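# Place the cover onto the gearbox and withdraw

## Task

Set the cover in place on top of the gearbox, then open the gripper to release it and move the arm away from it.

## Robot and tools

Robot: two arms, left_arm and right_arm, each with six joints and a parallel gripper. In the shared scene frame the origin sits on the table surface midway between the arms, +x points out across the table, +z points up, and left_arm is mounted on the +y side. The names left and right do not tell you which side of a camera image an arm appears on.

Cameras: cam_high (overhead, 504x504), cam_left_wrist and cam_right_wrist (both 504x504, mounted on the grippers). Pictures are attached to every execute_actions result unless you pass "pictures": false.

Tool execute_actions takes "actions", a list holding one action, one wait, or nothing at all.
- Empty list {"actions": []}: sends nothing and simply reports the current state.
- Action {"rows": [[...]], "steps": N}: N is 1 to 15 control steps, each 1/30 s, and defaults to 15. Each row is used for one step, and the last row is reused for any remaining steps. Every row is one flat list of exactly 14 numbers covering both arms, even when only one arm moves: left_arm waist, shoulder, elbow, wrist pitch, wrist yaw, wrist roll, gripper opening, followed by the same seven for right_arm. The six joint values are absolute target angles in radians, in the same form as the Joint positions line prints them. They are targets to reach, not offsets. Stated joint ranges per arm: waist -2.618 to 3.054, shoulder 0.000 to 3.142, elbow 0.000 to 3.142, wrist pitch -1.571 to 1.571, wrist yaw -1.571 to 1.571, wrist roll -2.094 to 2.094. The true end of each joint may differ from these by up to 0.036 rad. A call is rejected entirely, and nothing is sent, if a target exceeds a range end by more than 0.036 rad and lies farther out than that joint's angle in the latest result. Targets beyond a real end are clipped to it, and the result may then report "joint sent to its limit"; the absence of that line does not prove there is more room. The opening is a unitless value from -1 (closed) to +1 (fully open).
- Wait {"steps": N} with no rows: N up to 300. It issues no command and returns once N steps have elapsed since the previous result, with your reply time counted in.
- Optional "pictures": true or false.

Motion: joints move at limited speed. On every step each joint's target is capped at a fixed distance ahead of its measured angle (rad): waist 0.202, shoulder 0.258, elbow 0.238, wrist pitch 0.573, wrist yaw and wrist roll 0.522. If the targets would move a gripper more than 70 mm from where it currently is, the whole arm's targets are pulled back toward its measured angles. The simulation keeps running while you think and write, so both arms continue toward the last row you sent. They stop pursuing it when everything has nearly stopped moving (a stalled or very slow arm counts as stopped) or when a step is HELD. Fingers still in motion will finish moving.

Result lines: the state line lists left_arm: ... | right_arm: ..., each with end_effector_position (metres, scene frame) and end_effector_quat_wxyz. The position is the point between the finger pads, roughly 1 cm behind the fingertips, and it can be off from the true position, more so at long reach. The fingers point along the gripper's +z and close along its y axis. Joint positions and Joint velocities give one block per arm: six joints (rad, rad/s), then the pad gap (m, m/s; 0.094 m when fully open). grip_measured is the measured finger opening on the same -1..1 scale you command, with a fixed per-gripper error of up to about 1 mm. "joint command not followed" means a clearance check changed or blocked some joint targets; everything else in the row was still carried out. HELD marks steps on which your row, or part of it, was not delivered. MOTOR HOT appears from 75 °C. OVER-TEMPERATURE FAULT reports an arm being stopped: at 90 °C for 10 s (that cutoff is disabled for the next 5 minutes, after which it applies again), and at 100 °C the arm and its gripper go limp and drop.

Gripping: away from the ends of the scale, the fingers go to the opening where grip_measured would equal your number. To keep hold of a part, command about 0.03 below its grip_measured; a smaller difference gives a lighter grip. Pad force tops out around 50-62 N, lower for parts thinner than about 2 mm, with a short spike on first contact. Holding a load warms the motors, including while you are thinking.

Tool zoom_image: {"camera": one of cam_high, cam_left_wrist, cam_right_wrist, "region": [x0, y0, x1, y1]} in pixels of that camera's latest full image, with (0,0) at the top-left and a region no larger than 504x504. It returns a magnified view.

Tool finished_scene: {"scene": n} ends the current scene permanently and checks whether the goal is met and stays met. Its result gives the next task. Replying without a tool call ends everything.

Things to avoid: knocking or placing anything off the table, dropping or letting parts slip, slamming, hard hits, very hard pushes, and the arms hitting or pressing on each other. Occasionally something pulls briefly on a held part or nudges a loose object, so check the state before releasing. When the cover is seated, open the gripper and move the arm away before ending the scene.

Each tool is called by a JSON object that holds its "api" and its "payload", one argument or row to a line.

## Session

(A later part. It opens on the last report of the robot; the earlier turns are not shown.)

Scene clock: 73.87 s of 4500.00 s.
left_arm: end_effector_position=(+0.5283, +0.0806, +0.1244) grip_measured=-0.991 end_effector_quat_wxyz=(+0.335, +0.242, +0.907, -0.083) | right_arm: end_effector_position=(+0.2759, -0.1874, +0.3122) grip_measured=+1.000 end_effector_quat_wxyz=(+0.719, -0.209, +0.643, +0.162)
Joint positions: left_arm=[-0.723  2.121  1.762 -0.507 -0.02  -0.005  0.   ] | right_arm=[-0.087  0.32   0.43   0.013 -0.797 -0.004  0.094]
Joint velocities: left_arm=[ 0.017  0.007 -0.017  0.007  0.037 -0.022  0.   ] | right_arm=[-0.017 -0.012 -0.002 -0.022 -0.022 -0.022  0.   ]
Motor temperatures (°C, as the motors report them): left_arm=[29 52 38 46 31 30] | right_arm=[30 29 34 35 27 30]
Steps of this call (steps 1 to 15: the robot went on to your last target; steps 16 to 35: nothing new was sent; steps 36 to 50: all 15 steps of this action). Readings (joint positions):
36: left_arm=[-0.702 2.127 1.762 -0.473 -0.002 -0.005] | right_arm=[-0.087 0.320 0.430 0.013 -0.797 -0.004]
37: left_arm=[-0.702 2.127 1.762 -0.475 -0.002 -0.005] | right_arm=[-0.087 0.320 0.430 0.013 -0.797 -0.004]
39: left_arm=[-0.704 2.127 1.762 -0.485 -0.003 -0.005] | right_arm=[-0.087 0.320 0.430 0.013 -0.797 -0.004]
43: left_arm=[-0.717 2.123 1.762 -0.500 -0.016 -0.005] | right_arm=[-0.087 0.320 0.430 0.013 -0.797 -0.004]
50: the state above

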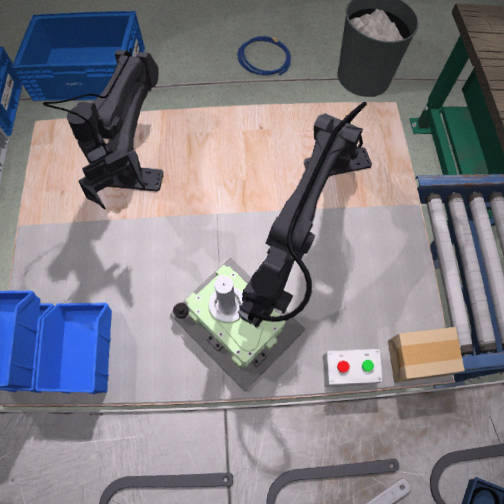

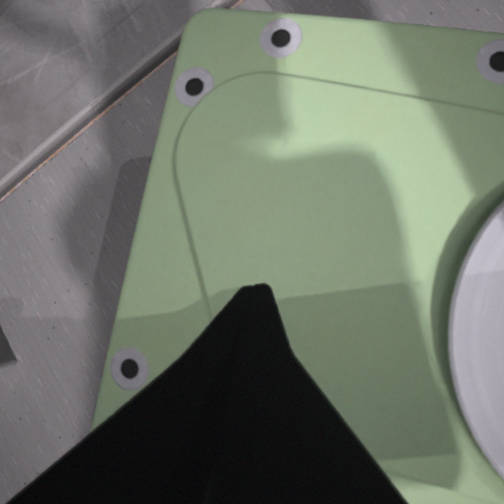

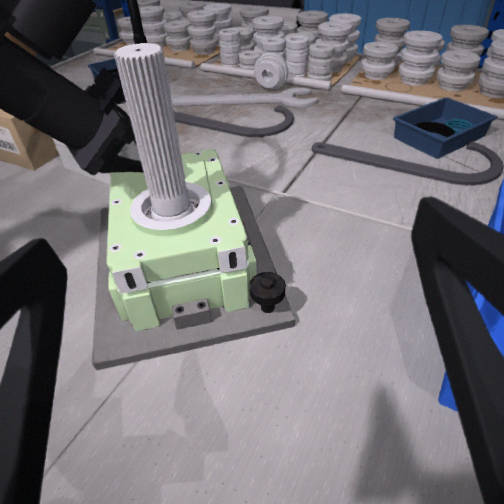

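{"api": "execute_actions", "payload": {
  "actions": [
    {"rows":[[-0.72,2.09,1.78,-0.53,0,0,-1,-0.08,0.3,0.42,0,-0.8,0,1],[-0.71,2.05,1.79,-0.56,0,0,-1,-0.08,0.3,0.42,0,-0.8,0,1],[-0.70,2.0,1.78,-0.6,0,0,-1,-0.08,0.3,0.42,0,-0.8,0,1],[-0.70,1.93,1.73,-0.65,0,0,-1,-0.08,0.3,0.42,0,-0.8,0,1],[-0.70,1.85,1.65,-0.65,0,0,-1,-0.08,0.3,0.42,0,-0.8,0,1],[-0.70,1.75,1.5,-0.6,0,0,-1,-0.08,0.3,0.42,0,-0.8,0,1],[-0.70,1.65,1.35,-0.5,0,0,-1,-0.08,0.3,0.42,0,-0.8,0,1],[-0.70,1.58,1.2,-0.35,0,0,-1,-0.08,0.3,0.42,0,-0.8,0,1],[-0.70,1.52,1.05,-0.15,0,0,-1,-0.08,0.3,0.42,0,-0.8,0,1],[-0.70,1.5,0.92,0.05,0,0,-1,-0.08,0.3,0.42,0,-0.8,0,1],[-0.70,1.5,0.8,0.25,0,0,-1,-0.08,0.3,0.42,0,-0.8,0,1],[-0.70,1.5,0.7,0.45,0,0,-1,-0.08,0.3,0.42,0,-0.8,0,1],[-0.70,1.5,0.62,0.6,0,0,-1,-0.08,0.3,0.42,0,-0.8,0,1]],"steps":15}
  ],
  "pictures": false
}}

{"api": "execute_actions", "payload": {
  "actions": [
    {"steps":25}
  ]
}}

{"api": "zoom_image", "payload": {
  "camera": "cam_high",
  "region": [160,250,310,400]
}}

Scene clock: 76.07 s of 4500.00 s.
left_arm: end_effector_position=(+0.4450, +0.1364, +0.2408) grip_measured=-0.991 end_effector_quat_wxyz=(+0.572, +0.202, +0.781, -0.149) | right_arm: end_effector_position=(+0.2759, -0.1874, +0.3122) grip_measured=+1.000 end_effector_quat_wxyz=(+0.719, -0.209, +0.643, +0.162)
Joint positions: left_arm=[-0.707  1.452  0.95   0.197 -0.009 -0.005  0.   ] | right_arm=[-0.087  0.32   0.43   0.013 -0.797 -0.004  0.094]
Joint velocities: left_arm=[-0.017  0.017 -2.005  3.436 -0.022  0.022 -0.002] | right_arm=[-0.022  0.012  0.002  0.007  0.037 -0.022  0.   ]
Motor temperatures (°C, as the motors report them): left_arm=[29 51 37 46 31 30] | right_arm=[30 29 34 35 27 30]
Steps of this call (steps 1 to 15: the robot went on to your last target; steps 16 to 51: nothing new was sent; steps 52 to 66: all 15 steps of this action). Readings (joint positions):
52: left_arm=[-0.723 2.116 1.763 -0.503 -0.020 -0.005] | right_arm=[-0.087 0.320 0.430 0.013 -0.797 -0.004]
53: left_arm=[-0.723 2.112 1.763 -0.509 -0.017 -0.005] | right_arm=[-0.087 0.320 0.430 0.013 -0.797 -0.004]
55: left_arm=[-0.721 2.082 1.755 -0.545 -0.012 -0.005] | right_arm=[-0.087 0.320 0.430 0.013 -0.797 -0.004]
59: left_arm=[-0.710 1.819 1.493 -0.518 -0.010 -0.005] | right_arm=[-0.087 0.320 0.430 0.013 -0.797 -0.004]
66: the state above

Scene clock: 76.90 s of 4500.00 s.
left_arm: end_effector_position=(+0.4167, +0.1524, +0.1397) grip_measured=-0.991 end_effector_quat_wxyz=(+0.557, +0.205, +0.792, -0.145) | right_arm: end_effector_position=(+0.2759, -0.1874, +0.3122) grip_measured=+1.000 end_effector_quat_wxyz=(+0.719, -0.209, +0.643, +0.162)
Joint positions: left_arm=[-0.707  1.521  0.601  0.575 -0.008 -0.005  0.   ] | right_arm=[-0.087  0.32   0.43   0.013 -0.797 -0.004  0.094]
Joint velocities: left_arm=[-0.007 -0.007  0.002  0.007 -0.007 -0.022 -0.001] | right_arm=[ 0.007  0.002 -0.002 -0.037  0.051 -0.007  0.   ]
Motor temperatures (°C, as the motors report them): left_arm=[29 51 37 46 31 30] | right_arm=[30 29 34 35 27 30]
Steps of this call (steps 1 to 25: the robot went on to your last target). Readings (joint positions):
1: left_arm=[-0.707 1.457 0.879 0.297 -0.009 -0.005] | right_arm=[-0.087 0.320 0.430 0.013 -0.797 -0.004]
2: left_arm=[-0.707 1.464 0.803 0.373 -0.009 -0.005] | right_arm=[-0.087 0.320 0.430 0.013 -0.797 -0.004]
4: left_arm=[-0.707 1.489 0.678 0.439 -0.008 -0.005] | right_arm=[-0.087 0.320 0.430 0.013 -0.797 -0.004]
8: left_arm=[-0.707 1.533 0.601 0.451 -0.008 -0.005] | right_arm=[-0.087 0.320 0.430 0.013 -0.797 -0.004]
25: the state above

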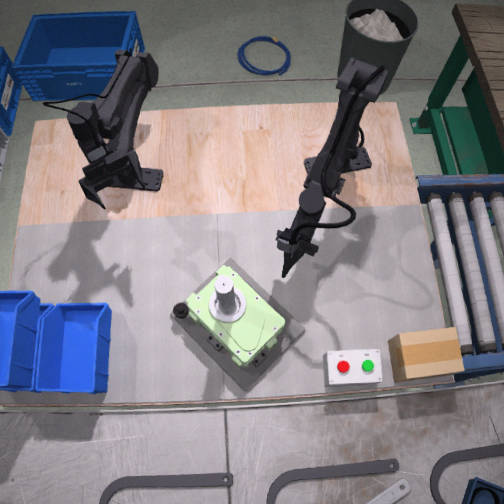

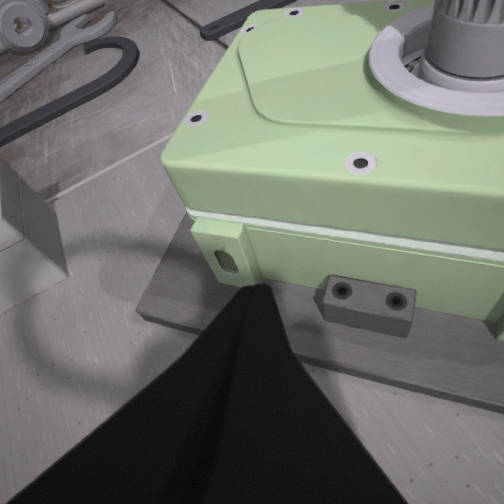

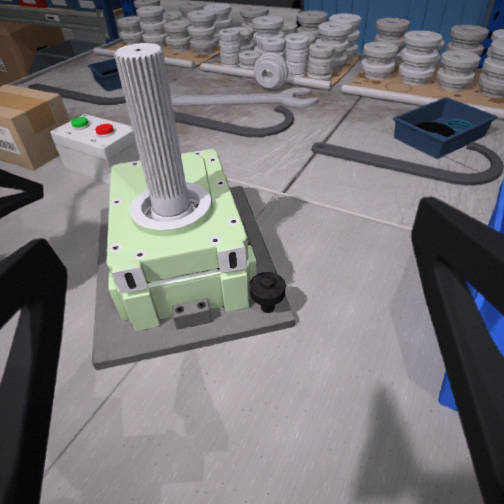

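Region (160, 250, 310, 400) of cam_high's 504x504 image, scaled by 3.360, with more detail than that image has.

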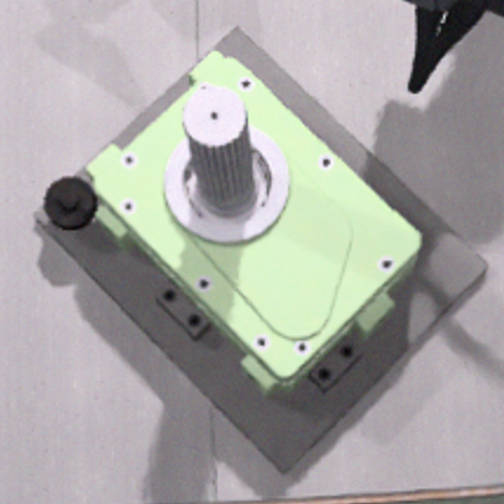

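{"api": "execute_actions", "payload": {
  "actions": [
    {"rows":[[-0.70,1.5,0.75,0.5,0,0,-1,-0.08,0.3,0.42,0,-0.8,0,1],[-0.70,1.5,0.88,0.4,0,0,-1,-0.08,0.3,0.42,0,-0.8,0,1],[-0.70,1.52,1.0,0.3,0,0,-1,-0.08,0.3,0.42,0,-0.8,0,1],[-0.70,1.55,1.12,0.2,0,0,-1,-0.08,0.3,0.42,0,-0.8,0,1],[-0.70,1.6,1.24,0.1,0,0,-1,-0.08,0.3,0.42,0,-0.8,0,1],[-0.70,1.65,1.35,0,0,0,-1,-0.08,0.3,0.42,0,-0.8,0,1],[-0.70,1.7,1.45,-0.1,0,0,-1,-0.08,0.3,0.42,0,-0.8,0,1],[-0.70,1.76,1.54,-0.2,0,0,-1,-0.08,0.3,0.42,0,-0.8,0,1],[-0.70,1.82,1.62,-0.3,0,0,-1,-0.08,0.3,0.42,0,-0.8,0,1],[-0.70,1.88,1.70,-0.38,0,0,-1,-0.08,0.3,0.42,0,-0.8,0,1],[-0.70,1.94,1.77,-0.44,0,0,-1,-0.08,0.3,0.42,0,-0.8,0,1]],"steps":15}
  ],
  "pictures": false
}}

{"api": "execute_actions", "payload": {
  "actions": [
    {"rows":[[-0.70,1.97,1.80,-0.45,0,0,-1,-0.08,0.3,0.42,0,-0.8,0,1],[-0.70,2.0,1.83,-0.45,0,0,-1,-0.08,0.3,0.42,0,-0.8,0,1],[-0.70,2.03,1.86,-0.45,0.02,0,-1,-0.08,0.3,0.42,0,-0.8,0,1],[-0.70,2.06,1.89,-0.45,0.04,0,-1,-0.08,0.3,0.42,0,-0.8,0,1],[-0.70,2.09,1.92,-0.45,0.06,0,-1,-0.08,0.3,0.42,0,-0.8,0,1],[-0.70,2.12,1.95,-0.45,0.08,0,-1,-0.08,0.3,0.42,0,-0.8,0,1],[-0.70,2.15,1.97,-0.45,0.1,0,-1,-0.08,0.3,0.42,0,-0.8,0,1],[-0.70,2.18,1.99,-0.45,0.12,0,-1,-0.08,0.3,0.42,0,-0.8,0,1],[-0.70,2.21,2.01,-0.445,0.15,0,-1,-0.08,0.3,0.42,0,-0.8,0,1]],"steps":15}
  ]
}}

Scene clock: 80.13 s of 4500.00 s.
left_arm: end_effector_position=(+0.5434, +0.0803, +0.2077) grip_measured=-0.991 end_effector_quat_wxyz=(+0.458, +0.221, +0.853, -0.119) | right_arm: end_effector_position=(+0.2759, -0.1874, +0.3122) grip_measured=+1.000 end_effector_quat_wxyz=(+0.719, -0.209, +0.643, +0.162)
Joint positions: left_arm=[-0.707  1.976  1.671 -0.281 -0.008 -0.005  0.   ] | right_arm=[-0.087  0.32   0.43   0.013 -0.797 -0.004  0.094]
Joint velocities: left_arm=[-0.012  0.525  1.067 -0.945 -0.11  -0.007  0.001] | right_arm=[-0.017  0.002 -0.007 -0.022  0.007  0.051  0.   ]
Motor temperatures (°C, as the motors report them): left_arm=[29 50 38 47 31 30] | right_arm=[30 29 34 35 27 30]
Steps of this call (steps 1 to 30: the robot went on to your last target; steps 31 to 82: nothing new was sent; steps 83 to 97: all 15 steps of this action). Readings (joint positions):
83: left_arm=[-0.707 1.521 0.618 0.553 -0.008 -0.005] | right_arm=[-0.087 0.320 0.430 0.013 -0.797 -0.004]
84: left_arm=[-0.707 1.525 0.658 0.504 -0.008 -0.005] | right_arm=[-0.087 0.320 0.430 0.013 -0.797 -0.004]
86: left_arm=[-0.707 1.541 0.790 0.394 -0.008 -0.005] | right_arm=[-0.087 0.320 0.430 0.013 -0.797 -0.004]
90: left_arm=[-0.707 1.644 1.126 0.160 -0.008 -0.005] | right_arm=[-0.087 0.320 0.430 0.013 -0.797 -0.004]
97: the state above

Scene clock: 80.63 s of 4500.00 s.
left_arm: end_effector_position=(+0.5706, +0.0385, +0.1706) grip_measured=-0.991 end_effector_quat_wxyz=(+0.403, +0.253, +0.864, -0.164) | right_arm: end_effector_position=(+0.2759, -0.1874, +0.3122) grip_measured=+1.000 end_effector_quat_wxyz=(+0.719, -0.209, +0.643, +0.162)
Joint positions: left_arm=[-0.707  2.232  1.984 -0.429  0.121 -0.005  0.   ] | right_arm=[-0.087  0.32   0.43   0.013 -0.797 -0.004  0.094]
Joint velocities: left_arm=[-0.012  0.281 -0.002 -0.256  0.051  0.007 -0.001] | right_arm=[ 0.012 -0.012  0.012 -0.095 -0.11  -0.081  0.   ]
Motor temperatures (°C, as the motors report them): left_arm=[29 50 38 46 31 30] | right_arm=[30 29 34 35 27 30]
Steps of this call (steps 1 to 15: all 15 steps of this action). Readings (joint positions):
1: left_arm=[-0.707 1.989 1.704 -0.314 -0.008 -0.005] | right_arm=[-0.087 0.320 0.430 0.013 -0.797 -0.004]
2: left_arm=[-0.707 1.997 1.736 -0.346 -0.008 -0.005] | right_arm=[-0.087 0.320 0.430 0.013 -0.797 -0.004]
4: left_arm=[-0.707 2.020 1.805 -0.385 0.000 -0.005] | right_arm=[-0.087 0.320 0.430 0.013 -0.797 -0.004]
8: left_arm=[-0.707 2.100 1.937 -0.399 0.049 -0.005] | right_arm=[-0.087 0.320 0.430 0.013 -0.797 -0.004]
15: the state above

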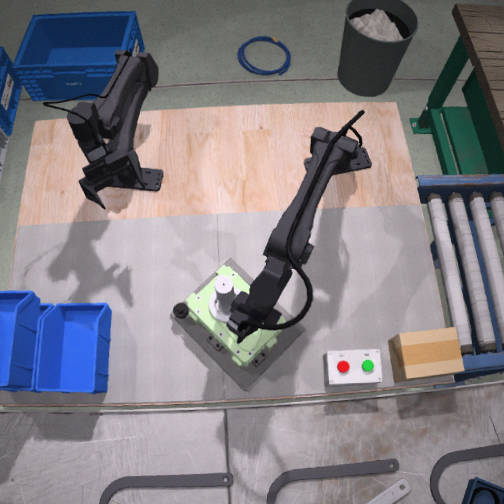

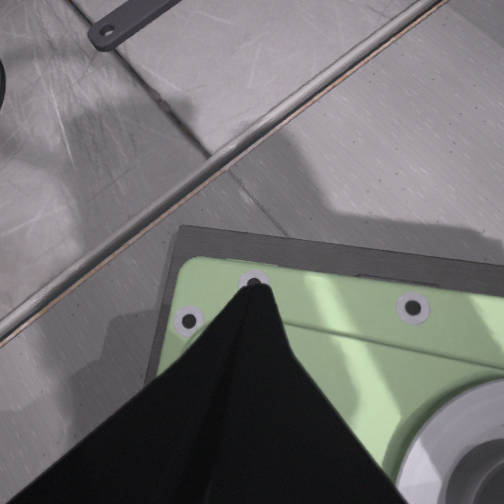

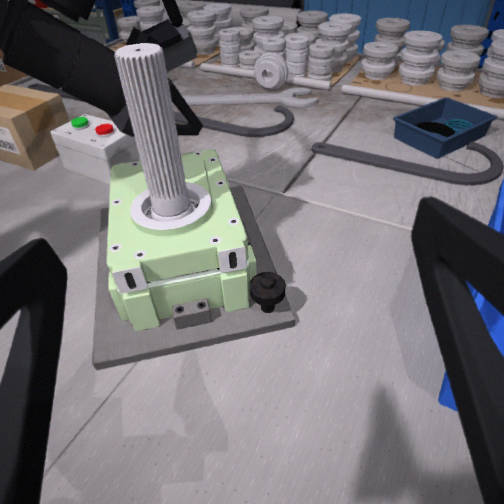

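Descend, with more yaw.

{"api": "execute_actions", "payload": {
  "actions": [
    {"rows":[[-0.70,2.215,1.99,-0.44,0.17,0,-1,-0.08,0.3,0.42,0,-0.8,0,1],[-0.70,2.22,1.97,-0.43,0.19,0,-1,-0.08,0.3,0.42,0,-0.8,0,1],[-0.70,2.22,1.955,-0.42,0.21,0,-1,-0.08,0.3,0.42,0,-0.8,0,1],[-0.70,2.225,1.94,-0.41,0.23,0,-1,-0.08,0.3,0.42,0,-0.8,0,1],[-0.70,2.225,1.925,-0.40,0.25,0,-1,-0.08,0.3,0.42,0,-0.8,0,1],[-0.70,2.23,1.91,-0.39,0.25,0,-1,-0.08,0.3,0.42,0,-0.8,0,1],[-0.70,2.23,1.895,-0.38,0.25,0,-1,-0.08,0.3,0.42,0,-0.8,0,1],[-0.70,2.235,1.88,-0.37,0.25,0,-1,-0.08,0.3,0.42,0,-0.8,0,1]],"steps":15}
  ]
}}

Scene clock: 82.27 s of 4500.00 s.
left_arm: end_effector_position=(+0.5518, +0.0311, +0.1307) grip_measured=-0.991 end_effector_quat_wxyz=(+0.358, +0.272, +0.870, -0.201) | right_arm: end_effector_position=(+0.2759, -0.1874, +0.3122) grip_measured=+1.000 end_effector_quat_wxyz=(+0.719, -0.209, +0.643, +0.162)
Joint positions: left_arm=[-0.703  2.244  1.892 -0.395  0.224 -0.006  0.   ] | right_arm=[-0.087  0.32   0.43   0.013 -0.797 -0.004  0.094]
Joint velocities: left_arm=[-0.012  0.007 -0.012  0.081 -0.037  0.037 -0.   ] | right_arm=[ 0.012 -0.012  0.002  0.007 -0.022 -0.022  0.   ]
Motor temperatures (°C, as the motors report them): left_arm=[29 51 38 46 31 30] | right_arm=[30 29 34 35 27 30]
Steps of this call (steps 1 to 30: the robot went on to your last target; steps 31 to 34: nothing new was sent; steps 35 to 49: all 15 steps of this action). Readings (joint positions):
35: left_arm=[-0.707 2.238 1.984 -0.449 0.142 -0.005] | right_arm=[-0.087 0.320 0.430 0.013 -0.797 -0.004]
36: left_arm=[-0.707 2.238 1.984 -0.449 0.148 -0.005] | right_arm=[-0.087 0.320 0.430 0.013 -0.797 -0.004]
38: left_arm=[-0.707 2.238 1.976 -0.440 0.169 -0.005] | right_arm=[-0.087 0.320 0.430 0.013 -0.797 -0.004]
42: left_arm=[-0.706 2.238 1.923 -0.408 0.208 -0.006] | right_arm=[-0.087 0.320 0.430 0.013 -0.797 -0.004]
49: the state above

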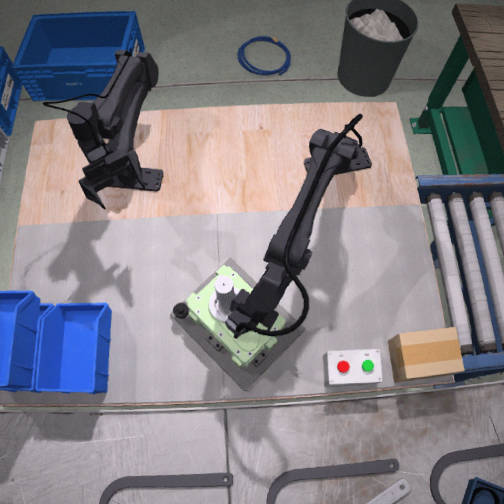

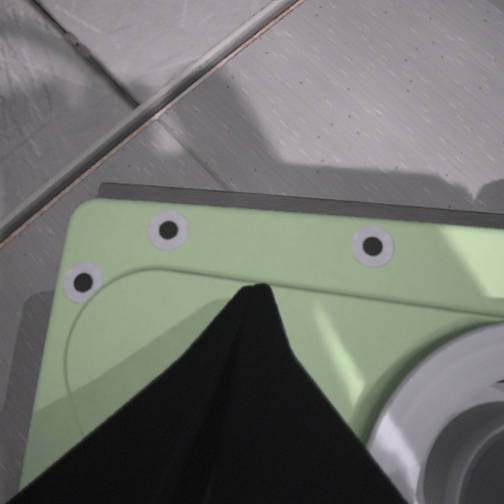

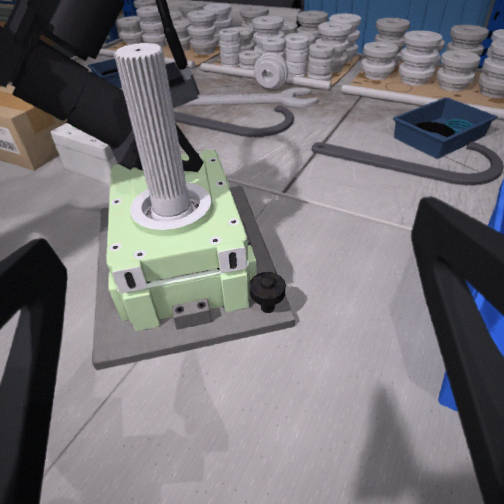

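{"api": "execute_actions", "payload": {
  "actions": [
    {"rows":[[-0.695,2.245,1.87,-0.39,0.23,0,-1,-0.08,0.3,0.42,0,-0.8,0,1],[-0.695,2.255,1.86,-0.41,0.23,0,-1,-0.08,0.3,0.42,0,-0.8,0,1],[-0.695,2.265,1.85,-0.43,0.23,0,-1,-0.08,0.3,0.42,0,-0.8,0,1],[-0.695,2.275,1.84,-0.45,0.23,0,-1,-0.08,0.3,0.42,0,-0.8,0,1],[-0.695,2.285,1.83,-0.47,0.23,0,-1,-0.08,0.3,0.42,0,-0.8,0,1]],"steps":15}
  ]
}}

{"api": "zoom_image", "payload": {
  "camera": "cam_right_wrist",
  "region": [70,130,290,350]
}}

Scene clock: 83.83 s of 4500.00 s.
left_arm: end_effector_position=(+0.5515, +0.0314, +0.1269) grip_measured=-0.991 end_effector_quat_wxyz=(+0.358, +0.272, +0.870, -0.202) | right_arm: end_effector_position=(+0.2759, -0.1874, +0.3122) grip_measured=+1.000 end_effector_quat_wxyz=(+0.719, -0.209, +0.643, +0.162)
Joint positions: left_arm=[-0.702  2.245  1.876 -0.379  0.227 -0.006  0.   ] | right_arm=[-0.087  0.32   0.43   0.013 -0.797 -0.004  0.094]
Joint velocities: left_arm=[ 0.002 -0.007 -0.017  0.007  0.066  0.037 -0.001] | right_arm=[-0.017 -0.002 -0.007  0.007  0.007  0.037  0.   ]
Motor temperatures (°C, as the motors report them): left_arm=[29 51 38 46 31 30] | right_arm=[30 29 34 35 27 30]
Steps of this call (steps 1 to 15: the robot went on to your last target; steps 16 to 32: nothing new was sent; steps 33 to 47: all 15 steps of this action). Readings (joint positions):
33: left_arm=[-0.702 2.244 1.892 -0.395 0.224 -0.006] | right_arm=[-0.087 0.320 0.430 0.013 -0.797 -0.004]
34: left_arm=[-0.702 2.245 1.889 -0.395 0.224 -0.006] | right_arm=[-0.087 0.320 0.430 0.013 -0.797 -0.004]
36: left_arm=[-0.702 2.245 1.882 -0.390 0.225 -0.006] | right_arm=[-0.087 0.320 0.430 0.013 -0.797 -0.004]
40: left_arm=[-0.702 2.245 1.877 -0.381 0.227 -0.006] | right_arm=[-0.087 0.320 0.430 0.013 -0.797 -0.004]
47: the state above

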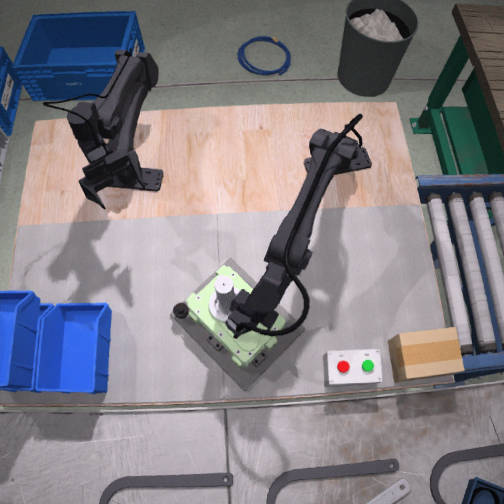

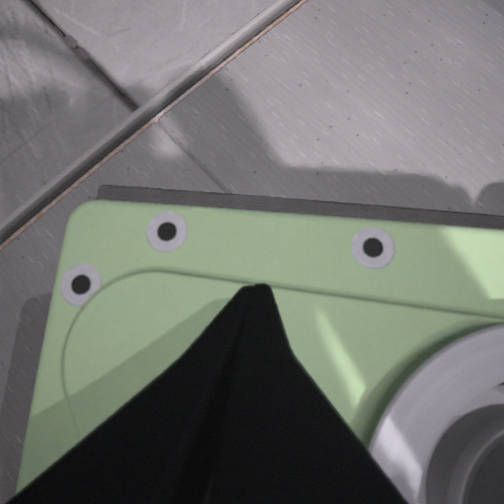

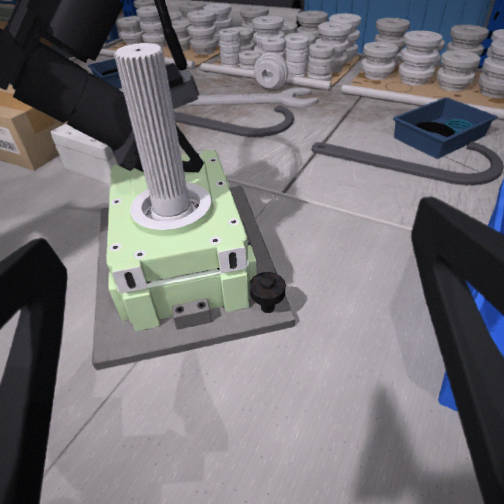

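Region (70, 130, 290, 350) of cam_right_wrist's 504x504 image, scaled by 2.291, with more detail than that image has.

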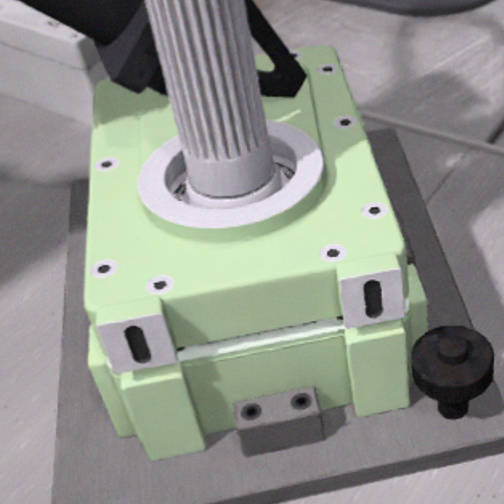

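{"api": "execute_actions", "payload": {
  "actions": [
    {"rows":[[-0.695,2.28,1.84,-0.5,0.23,0,-1,-0.08,0.3,0.42,0,-0.8,0,1],[-0.695,2.27,1.83,-0.55,0.23,0,-1,-0.08,0.3,0.42,0,-0.8,0,1],[-0.695,2.26,1.82,-0.6,0.23,0,-1,-0.08,0.3,0.42,0,-0.8,0,1],[-0.695,2.25,1.81,-0.64,0.23,0,-1,-0.08,0.3,0.42,0,-0.8,0,1]],"steps":15}
  ]
}}

{"api": "zoom_image", "payload": {
  "camera": "cam_right_wrist",
  "region": [70,130,290,350]
}}

Scene clock: 85.07 s of 4500.00 s.
left_arm: end_effector_position=(+0.5390, +0.0390, +0.1260) grip_measured=-0.991 end_effector_quat_wxyz=(+0.333, +0.272, +0.881, -0.198) | right_arm: end_effector_position=(+0.2759, -0.1874, +0.3122) grip_measured=+1.000 end_effector_quat_wxyz=(+0.719, -0.209, +0.643, +0.162)
Joint positions: left_arm=[-0.7    2.217  1.864 -0.448  0.231 -0.006  0.   ] | right_arm=[-0.087  0.32   0.43   0.013 -0.797 -0.004  0.094]
Joint velocities: left_arm=[-0.002 -0.007 -0.017 -0.037  0.022  0.051 -0.001] | right_arm=[-0.012 -0.007  0.007 -0.007 -0.139 -0.022  0.   ]
Motor temperatures (°C, as the motors report them): left_arm=[29 51 37 46 31 30] | right_arm=[30 29 34 35 27 30]
Steps of this call (steps 1 to 15: the robot went on to your last target; steps 16 to 22: nothing new was sent; steps 23 to 37: all 15 steps of this action). Readings (joint positions):
23: left_arm=[-0.702 2.245 1.876 -0.378 0.227 -0.006] | right_arm=[-0.087 0.320 0.430 0.013 -0.797 -0.004]
24: left_arm=[-0.702 2.245 1.876 -0.380 0.227 -0.006] | right_arm=[-0.087 0.320 0.430 0.013 -0.797 -0.004]
26: left_arm=[-0.701 2.240 1.874 -0.390 0.227 -0.006] | right_arm=[-0.087 0.320 0.430 0.013 -0.797 -0.004]
30: left_arm=[-0.700 2.220 1.864 -0.435 0.229 -0.006] | right_arm=[-0.087 0.320 0.430 0.013 -0.797 -0.004]
37: the state above

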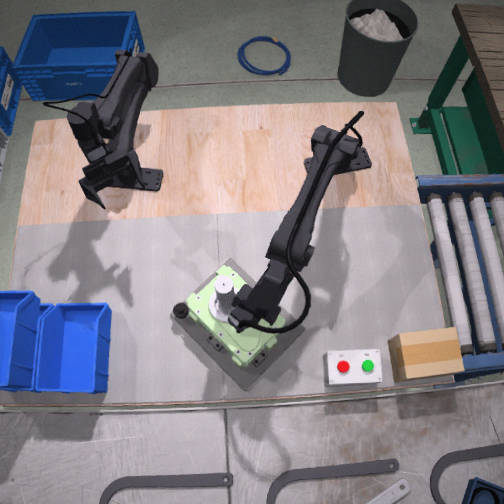

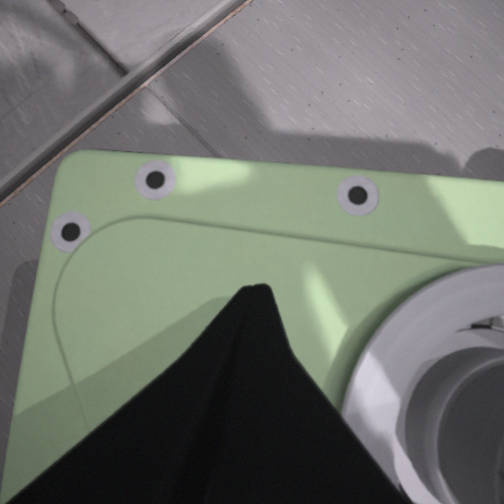

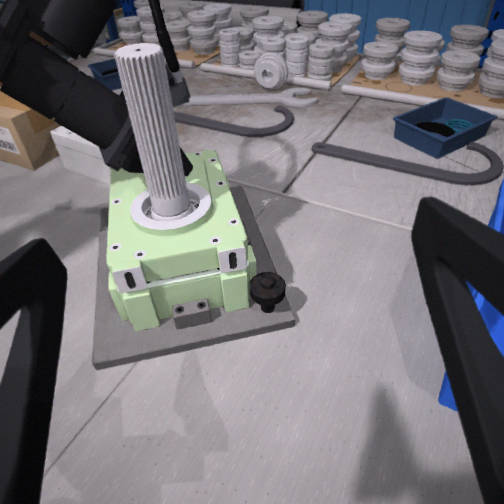

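Region (70, 130, 290, 350) of cam_right_wrist's 504x504 image, scaled by 2.291, with more detail than that image has.

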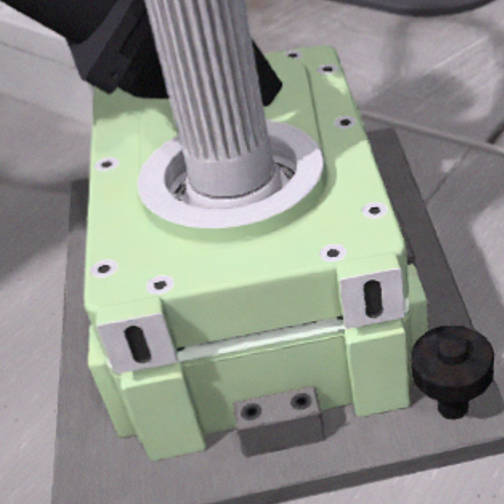

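{"api": "execute_actions", "payload": {
  "actions": [
    {"rows":[[-0.70,2.22,1.86,-0.48,0.25,0,-1,-0.08,0.3,0.42,0,-0.8,0,1],[-0.70,2.205,1.87,-0.45,0.27,0,-1,-0.08,0.3,0.42,0,-0.8,0,1],[-0.70,2.205,1.87,-0.45,0.3,0,-1,-0.08,0.3,0.42,0,-0.8,0,1],[-0.70,2.205,1.87,-0.45,0.33,0,-1,-0.08,0.3,0.42,0,-0.8,0,1],[-0.70,2.205,1.87,-0.45,0.36,0,-1,-0.08,0.3,0.42,0,-0.8,0,1],[-0.70,2.205,1.87,-0.45,0.39,0,-1,-0.08,0.3,0.42,0,-0.8,0,1],[-0.70,2.205,1.87,-0.45,0.42,0,-1,-0.08,0.3,0.42,0,-0.8,0,1]],"steps":15}
  ]
}}

{"api": "zoom_image", "payload": {
  "camera": "cam_right_wrist",
  "region": [70,130,290,350]
}}

Scene clock: 86.43 s of 4500.00 s.
left_arm: end_effector_position=(+0.5322, +0.0312, +0.1330) grip_measured=-0.991 end_effector_quat_wxyz=(+0.323, +0.284, +0.868, -0.248) | right_arm: end_effector_position=(+0.2759, -0.1874, +0.3122) grip_measured=+1.000 end_effector_quat_wxyz=(+0.719, -0.209, +0.643, +0.162)
Joint positions: left_arm=[-0.683  2.214  1.864 -0.442  0.35  -0.006  0.   ] | right_arm=[-0.087  0.32   0.43   0.013 -0.797 -0.004  0.094]
Joint velocities: left_arm=[ 0.017  0.007  0.002  0.022  0.037 -0.022  0.001] | right_arm=[ 0.017 -0.012  0.012  0.037 -0.066 -0.007  0.   ]
Motor temperatures (°C, as the motors report them): left_arm=[29 51 37 46 31 30] | right_arm=[30 29 34 35 27 30]
Steps of this call (steps 1 to 15: the robot went on to your last target; steps 16 to 26: nothing new was sent; steps 27 to 41: all 15 steps of this action). Readings (joint positions):
27: left_arm=[-0.700 2.215 1.864 -0.443 0.232 -0.006] | right_arm=[-0.087 0.320 0.430 0.013 -0.797 -0.004]
28: left_arm=[-0.700 2.214 1.864 -0.441 0.235 -0.006] | right_arm=[-0.087 0.320 0.430 0.013 -0.797 -0.004]
30: left_arm=[-0.699 2.214 1.864 -0.440 0.249 -0.006] | right_arm=[-0.087 0.320 0.430 0.013 -0.797 -0.004]
34: left_arm=[-0.689 2.214 1.864 -0.441 0.309 -0.006] | right_arm=[-0.087 0.320 0.430 0.013 -0.797 -0.004]
41: the state above

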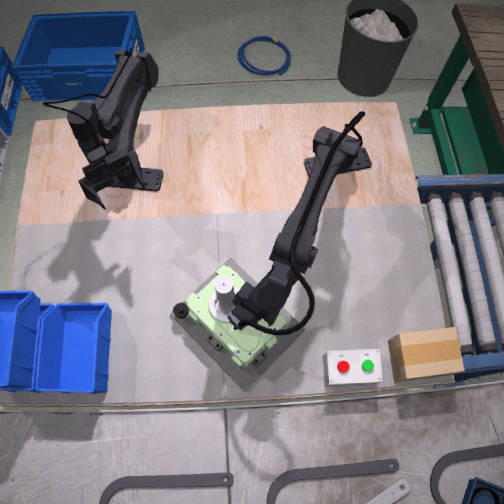

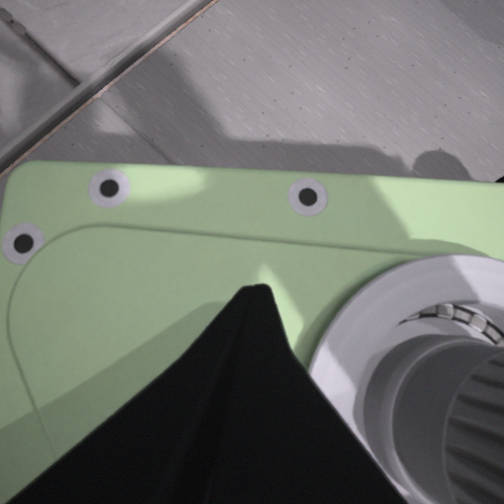

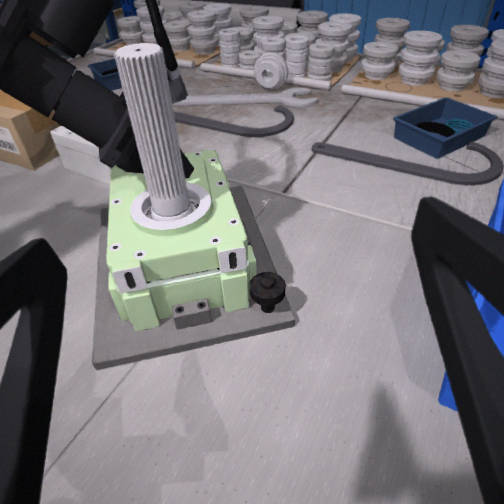

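Region (70, 130, 290, 350) of cam_right_wrist's 504x504 image, scaled by 2.291, with more detail than that image has.

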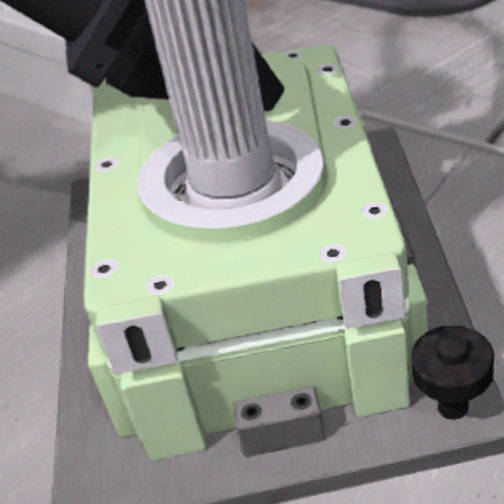

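{"api": "execute_actions", "payload": {
  "actions": [
    {"rows":[[-0.68,2.19,1.88,-0.45,0.3,0,-1,-0.08,0.3,0.42,0,-0.8,0,1],[-0.68,2.16,1.88,-0.45,0.24,0,-1,-0.08,0.3,0.42,0,-0.8,0,1],[-0.68,2.12,1.87,-0.45,0.18,0,-1,-0.08,0.3,0.42,0,-0.8,0,1],[-0.68,2.07,1.83,-0.45,0.12,0,-1,-0.08,0.3,0.42,0,-0.8,0,1],[-0.68,2.01,1.77,-0.45,0.06,0,-1,-0.08,0.3,0.42,0,-0.8,0,1],[-0.68,1.95,1.7,-0.45,0,0,-1,-0.08,0.3,0.42,0,-0.8,0,1],[-0.68,1.88,1.6,-0.42,0,0,-1,-0.08,0.3,0.42,0,-0.8,0,1],[-0.68,1.81,1.5,-0.38,0,0,-1,-0.08,0.3,0.42,0,-0.8,0,1],[-0.68,1.74,1.4,-0.33,0,0,-1,-0.08,0.3,0.42,0,-0.8,0,1],[-0.68,1.68,1.3,-0.27,0,0,-1,-0.08,0.3,0.42,0,-0.8,0,1],[-0.68,1.63,1.2,-0.2,0,0,-1,-0.08,0.3,0.42,0,-0.8,0,1],[-0.68,1.6,1.1,-0.12,0,0,-1,-0.08,0.3,0.42,0,-0.8,0,1]],"steps":15}
  ],
  "pictures": false
}}

{"api": "execute_actions", "payload": {
  "actions": [
    {"rows":[[-0.68,1.6,1.05,-0.06,0,0,-1,-0.08,0.3,0.42,0,-0.8,0,1],[-0.68,1.6,1.0,0,0,0,-1,-0.08,0.3,0.42,0,-0.8,0,1],[-0.68,1.6,0.95,0.06,0,0,-1,-0.08,0.3,0.42,0,-0.8,0,1],[-0.68,1.61,0.9,0.12,0,0,-1,-0.08,0.3,0.42,0,-0.8,0,1],[-0.68,1.62,0.87,0.18,0,0,-1,-0.08,0.3,0.42,0,-0.8,0,1],[-0.68,1.63,0.85,0.24,0,0,-1,-0.08,0.3,0.42,0,-0.8,0,1],[-0.68,1.65,0.83,0.3,0,0,-1,-0.08,0.3,0.42,0,-0.8,0,1],[-0.68,1.67,0.83,0.36,0,0,-1,-0.08,0.3,0.42,0,-0.8,0,1],[-0.68,1.69,0.84,0.40,0,0,-1,-0.08,0.3,0.42,0,-0.8,0,1]],"steps":15}
  ],
  "pictures": false
}}

{"api": "execute_actions", "payload": {
  "actions": [
    {"steps":10}
  ]
}}

Scene clock: 88.73 s of 4500.00 s.
left_arm: end_effector_position=(+0.4473, +0.1414, +0.1974) grip_measured=-0.991 end_effector_quat_wxyz=(+0.440, +0.220, +0.862, -0.125) | right_arm: end_effector_position=(+0.2759, -0.1874, +0.3122) grip_measured=+1.000 end_effector_quat_wxyz=(+0.719, -0.209, +0.643, +0.162)
Joint positions: left_arm=[-0.681  1.564  1.162 -0.22   0.029 -0.006  0.   ] | right_arm=[-0.087  0.32   0.43   0.013 -0.797 -0.004  0.094]
Joint velocities: left_arm=[-0.002 -0.076 -0.794  0.491 -0.125 -0.051 -0.001] | right_arm=[-0.022 -0.007  0.007 -0.037  0.022 -0.066  0.   ]
Motor temperatures (°C, as the motors report them): left_arm=[29 52 37 45 31 30] | right_arm=[30 29 34 35 27 30]
Steps of this call (steps 1 to 15: the robot went on to your last target; steps 16 to 54: nothing new was sent; steps 55 to 69: all 15 steps of this action). Readings (joint positions):
55: left_arm=[-0.681 2.214 1.864 -0.442 0.348 -0.006] | right_arm=[-0.087 0.320 0.430 0.013 -0.797 -0.004]
56: left_arm=[-0.681 2.212 1.864 -0.442 0.331 -0.006] | right_arm=[-0.087 0.320 0.430 0.013 -0.797 -0.004]
58: left_arm=[-0.681 2.192 1.855 -0.448 0.271 -0.006] | right_arm=[-0.087 0.320 0.430 0.013 -0.797 -0.004]
62: left_arm=[-0.681 1.984 1.648 -0.425 0.118 -0.006] | right_arm=[-0.087 0.320 0.430 0.013 -0.797 -0.004]
69: the state above

Scene clock: 89.23 s of 4500.00 s.
left_arm: end_effector_position=(+0.4483, +0.1452, +0.0941) grip_measured=-0.991 end_effector_quat_wxyz=(+0.462, +0.213, +0.853, -0.121) | right_arm: end_effector_position=(+0.2759, -0.1874, +0.3122) grip_measured=+1.000 end_effector_quat_wxyz=(+0.719, -0.209, +0.643, +0.162)
Joint positions: left_arm=[-0.681  1.713  0.833  0.303  0.008 -0.006  0.   ] | right_arm=[-0.087  0.32   0.43   0.013 -0.797 -0.004  0.094]
Joint velocities: left_arm=[-0.002 -0.032 -0.017  0.608  0.022  0.007  0.001] | right_arm=[-0.007 -0.007  0.007  0.007  0.066 -0.022  0.   ]
Motor temperatures (°C, as the motors report them): left_arm=[29 52 37 46 31 30] | right_arm=[30 29 34 35 27 30]
Steps of this call (steps 1 to 15: all 15 steps of this action). Readings (joint positions):
1: left_arm=[-0.681 1.565 1.133 -0.190 0.025 -0.006] | right_arm=[-0.087 0.320 0.430 0.013 -0.797 -0.004]
2: left_arm=[-0.681 1.570 1.097 -0.149 0.021 -0.006] | right_arm=[-0.087 0.320 0.430 0.013 -0.797 -0.004]
4: left_arm=[-0.681 1.582 1.006 -0.059 0.016 -0.006] | right_arm=[-0.087 0.320 0.430 0.013 -0.797 -0.004]
8: left_arm=[-0.681 1.644 0.854 0.104 0.011 -0.006] | right_arm=[-0.087 0.320 0.430 0.013 -0.797 -0.004]
15: the state above

Scene clock: 89.57 s of 4500.00 s.
left_arm: end_effector_position=(+0.4561, +0.1411, +0.1091) grip_measured=-0.991 end_effector_quat_wxyz=(+0.491, +0.209, +0.836, -0.128) | right_arm: end_effector_position=(+0.2759, -0.1874, +0.3122) grip_measured=+1.000 end_effector_quat_wxyz=(+0.719, -0.209, +0.643, +0.162)
Joint positions: left_arm=[-0.681  1.712  0.833  0.372  0.008 -0.006  0.   ] | right_arm=[-0.087  0.32   0.43   0.013 -0.797 -0.004  0.094]
Joint velocities: left_arm=[-0.012  0.012 -0.002  0.007 -0.022 -0.007 -0.   ] | right_arm=[-0.012  0.002 -0.007  0.037 -0.022 -0.007  0.   ]
Motor temperatures (°C, as the motors report them): left_arm=[29 52 37 46 31 30] | right_arm=[30 29 34 35 27 30]
Steps of this call (steps 1 to 10: the robot went on to your last target). Readings (joint positions):
1: left_arm=[-0.681 1.712 0.833 0.321 0.008 -0.006] | right_arm=[-0.087 0.320 0.430 0.013 -0.797 -0.004]
2: left_arm=[-0.681 1.712 0.833 0.335 0.008 -0.006] | right_arm=[-0.087 0.320 0.430 0.013 -0.797 -0.004]
4: left_arm=[-0.681 1.712 0.833 0.352 0.008 -0.006] | right_arm=[-0.087 0.320 0.430 0.013 -0.797 -0.004]
8: left_arm=[-0.681 1.712 0.833 0.368 0.008 -0.006] | right_arm=[-0.087 0.320 0.430 0.013 -0.797 -0.004]
10: the state above

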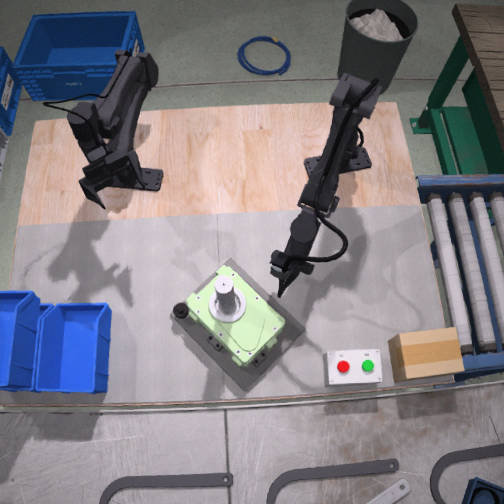

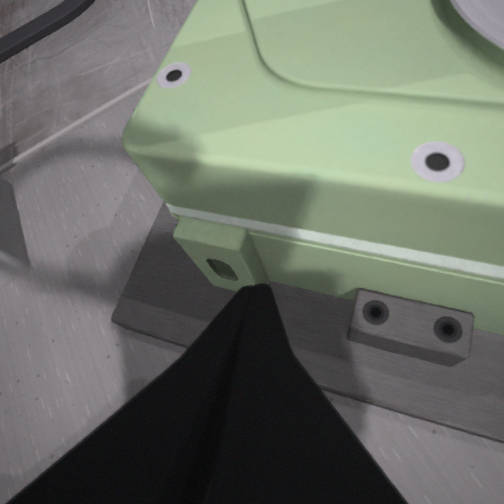

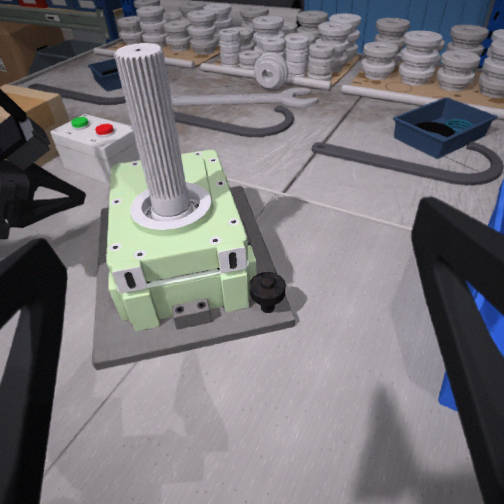

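{"api": "execute_actions", "payload": {
  "actions": [
    {"rows":[[-0.68,1.705,0.87,0.395,0,0,-1,-0.08,0.3,0.42,0,-0.8,0,1],[-0.68,1.72,0.89,0.39,0,0,-1,-0.08,0.3,0.42,0,-0.8,0,1],[-0.68,1.735,0.91,0.385,0,0,-1,-0.08,0.3,0.42,0,-0.8,0,1],[-0.68,1.75,0.93,0.38,0,0,-1,-0.08,0.3,0.42,0,-0.8,0,1],[-0.68,1.765,0.95,0.375,0,0,-1,-0.08,0.3,0.42,0,-0.8,0,1],[-0.68,1.78,0.97,0.37,0,0,-1,-0.08,0.3,0.42,0,-0.8,0,1],[-0.68,1.795,0.99,0.365,0,0,-1,-0.08,0.3,0.42,0,-0.8,0,1],[-0.68,1.81,1.01,0.36,0,0,-1,-0.08,0.3,0.42,0,-0.8,0,1]],"steps":15}
  ]
}}

Scene clock: 90.83 s of 4500.00 s.
left_arm: end_effector_position=(+0.4897, +0.1233, +0.1258) grip_measured=-0.991 end_effector_quat_wxyz=(+0.511, +0.206, +0.824, -0.133) | right_arm: end_effector_position=(+0.2759, -0.1874, +0.3122) grip_measured=+1.000 end_effector_quat_wxyz=(+0.719, -0.209, +0.643, +0.162)
Joint positions: left_arm=[-0.681  1.808  0.981  0.37   0.007 -0.006  0.   ] | right_arm=[-0.087  0.32   0.43   0.013 -0.797 -0.004  0.094]
Joint velocities: left_arm=[-0.027  0.012 -0.007 -0.007  0.051  0.037  0.   ] | right_arm=[0.017 0.002 0.007 0.037 0.037 0.007 0.   ]
Motor temperatures (°C, as the motors report them): left_arm=[29 51 37 46 31 30] | right_arm=[30 29 34 35 27 30]
Steps of this call (steps 1 to 23: the robot went on to your last target; steps 24 to 38: all 15 steps of this action). Readings (joint positions):
24: left_arm=[-0.681 1.712 0.833 0.376 0.007 -0.006] | right_arm=[-0.087 0.320 0.430 0.013 -0.797 -0.004]
25: left_arm=[-0.681 1.713 0.837 0.375 0.007 -0.006] | right_arm=[-0.087 0.320 0.430 0.013 -0.797 -0.004]
27: left_arm=[-0.681 1.726 0.861 0.373 0.007 -0.006] | right_arm=[-0.087 0.320 0.430 0.013 -0.797 -0.004]
31: left_arm=[-0.681 1.780 0.947 0.372 0.007 -0.006] | right_arm=[-0.087 0.320 0.430 0.013 -0.797 -0.004]
38: the state above

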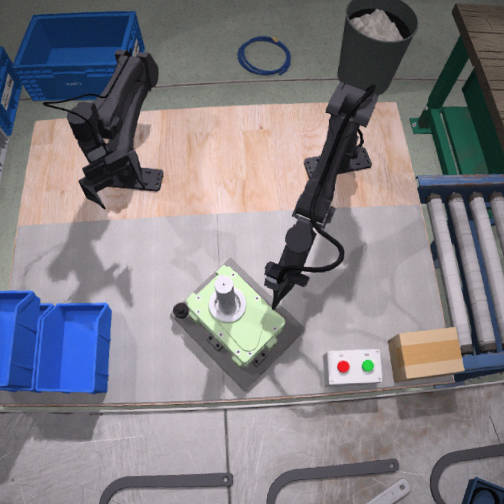

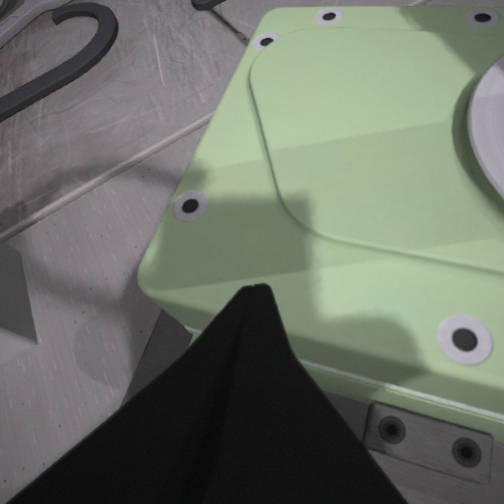

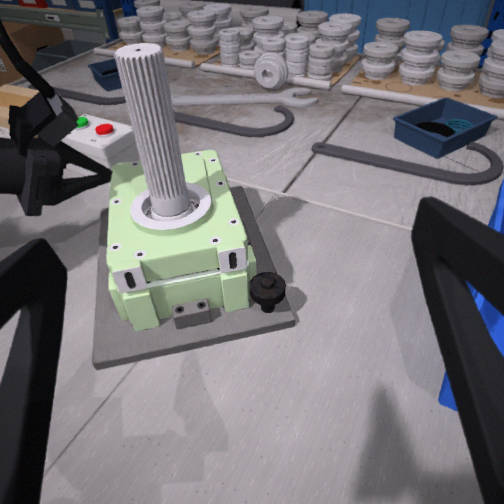

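{"api": "execute_actions", "payload": {
  "actions": [
    {"rows":[[-0.68,1.8,1.0,0.32,0,0,-1,-0.08,0.3,0.42,0,-0.8,0,1],[-0.68,1.8,1.0,0.28,0,0,-1,-0.08,0.3,0.42,0,-0.8,0,1],[-0.68,1.8,1.0,0.27,0,0,-1,-0.08,0.3,0.42,0,-0.8,0,1],[-0.68,1.8,1.0,0.27,0,0,-1,-0.08,0.3,0.42,0,-0.8,0,1],[-0.68,1.8,1.0,0.27,0,0,-1,-0.08,0.3,0.42,0,-0.8,0,1],[-0.68,1.8,1.0,0.27,0,0,-1,-0.08,0.3,0.42,0,-0.8,0,1],[-0.68,1.815,1.02,0.27,0,0,-1,-0.08,0.3,0.42,0,-0.8,0,1],[-0.68,1.825,1.03,0.27,0,0,-1,-0.08,0.3,0.42,0,-0.8,0,1],[-0.68,1.835,1.04,0.27,0,0,-1,-0.08,0.3,0.42,0,-0.8,0,1],[-0.68,1.845,1.05,0.27,0,0,-1,-0.08,0.3,0.42,0,-0.8,0,1]],"steps":15}
  ]
}}

Scene clock: 92.57 s of 4500.00 s.
left_arm: end_effector_position=(+0.4857, +0.1287, +0.0975) grip_measured=-0.991 end_effector_quat_wxyz=(+0.465, +0.209, +0.853, -0.114) | right_arm: end_effector_position=(+0.2759, -0.1874, +0.3122) grip_measured=+1.000 end_effector_quat_wxyz=(+0.719, -0.209, +0.643, +0.162)
Joint positions: left_arm=[-0.68   1.842  1.01   0.259 -0.008 -0.006  0.   ] | right_arm=[-0.087  0.32   0.43   0.013 -0.797 -0.004  0.094]
Joint velocities: left_arm=[ 0.002  0.051  0.002 -0.051  0.022 -0.037  0.   ] | right_arm=[-0.007  0.002 -0.007 -0.037  0.007  0.066  0.   ]
Motor temperatures (°C, as the motors report them): left_arm=[29 51 37 46 31 30] | right_arm=[30 29 34 35 27 30]
Steps of this call (steps 1 to 15: the robot went on to your last target; steps 16 to 37: nothing new was sent; steps 38 to 52: all 15 steps of this action). Readings (joint positions):
38: left_arm=[-0.681 1.808 0.981 0.365 0.007 -0.006] | right_arm=[-0.087 0.320 0.430 0.013 -0.797 -0.004]
39: left_arm=[-0.681 1.808 0.981 0.357 0.007 -0.006] | right_arm=[-0.087 0.320 0.430 0.013 -0.797 -0.004]
41: left_arm=[-0.681 1.808 0.981 0.330 0.007 -0.006] | right_arm=[-0.087 0.320 0.430 0.013 -0.797 -0.004]
45: left_arm=[-0.681 1.810 0.983 0.296 0.007 -0.006] | right_arm=[-0.087 0.320 0.430 0.013 -0.797 -0.004]
52: the state above

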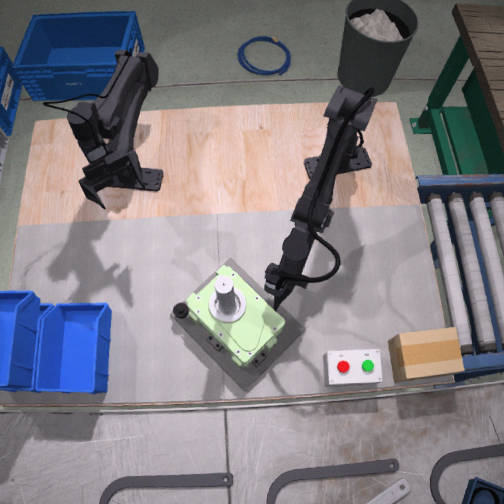

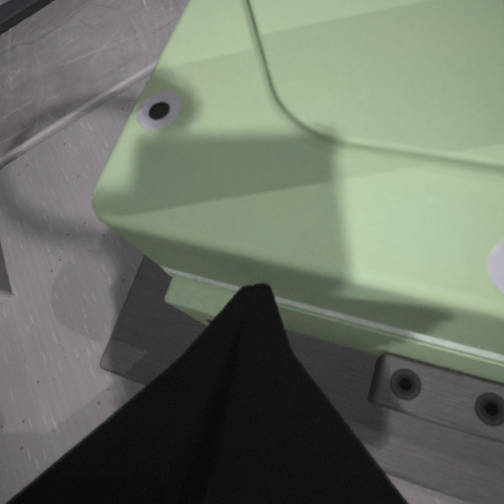

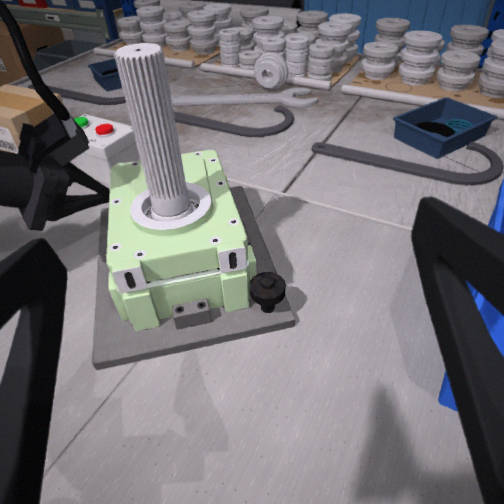

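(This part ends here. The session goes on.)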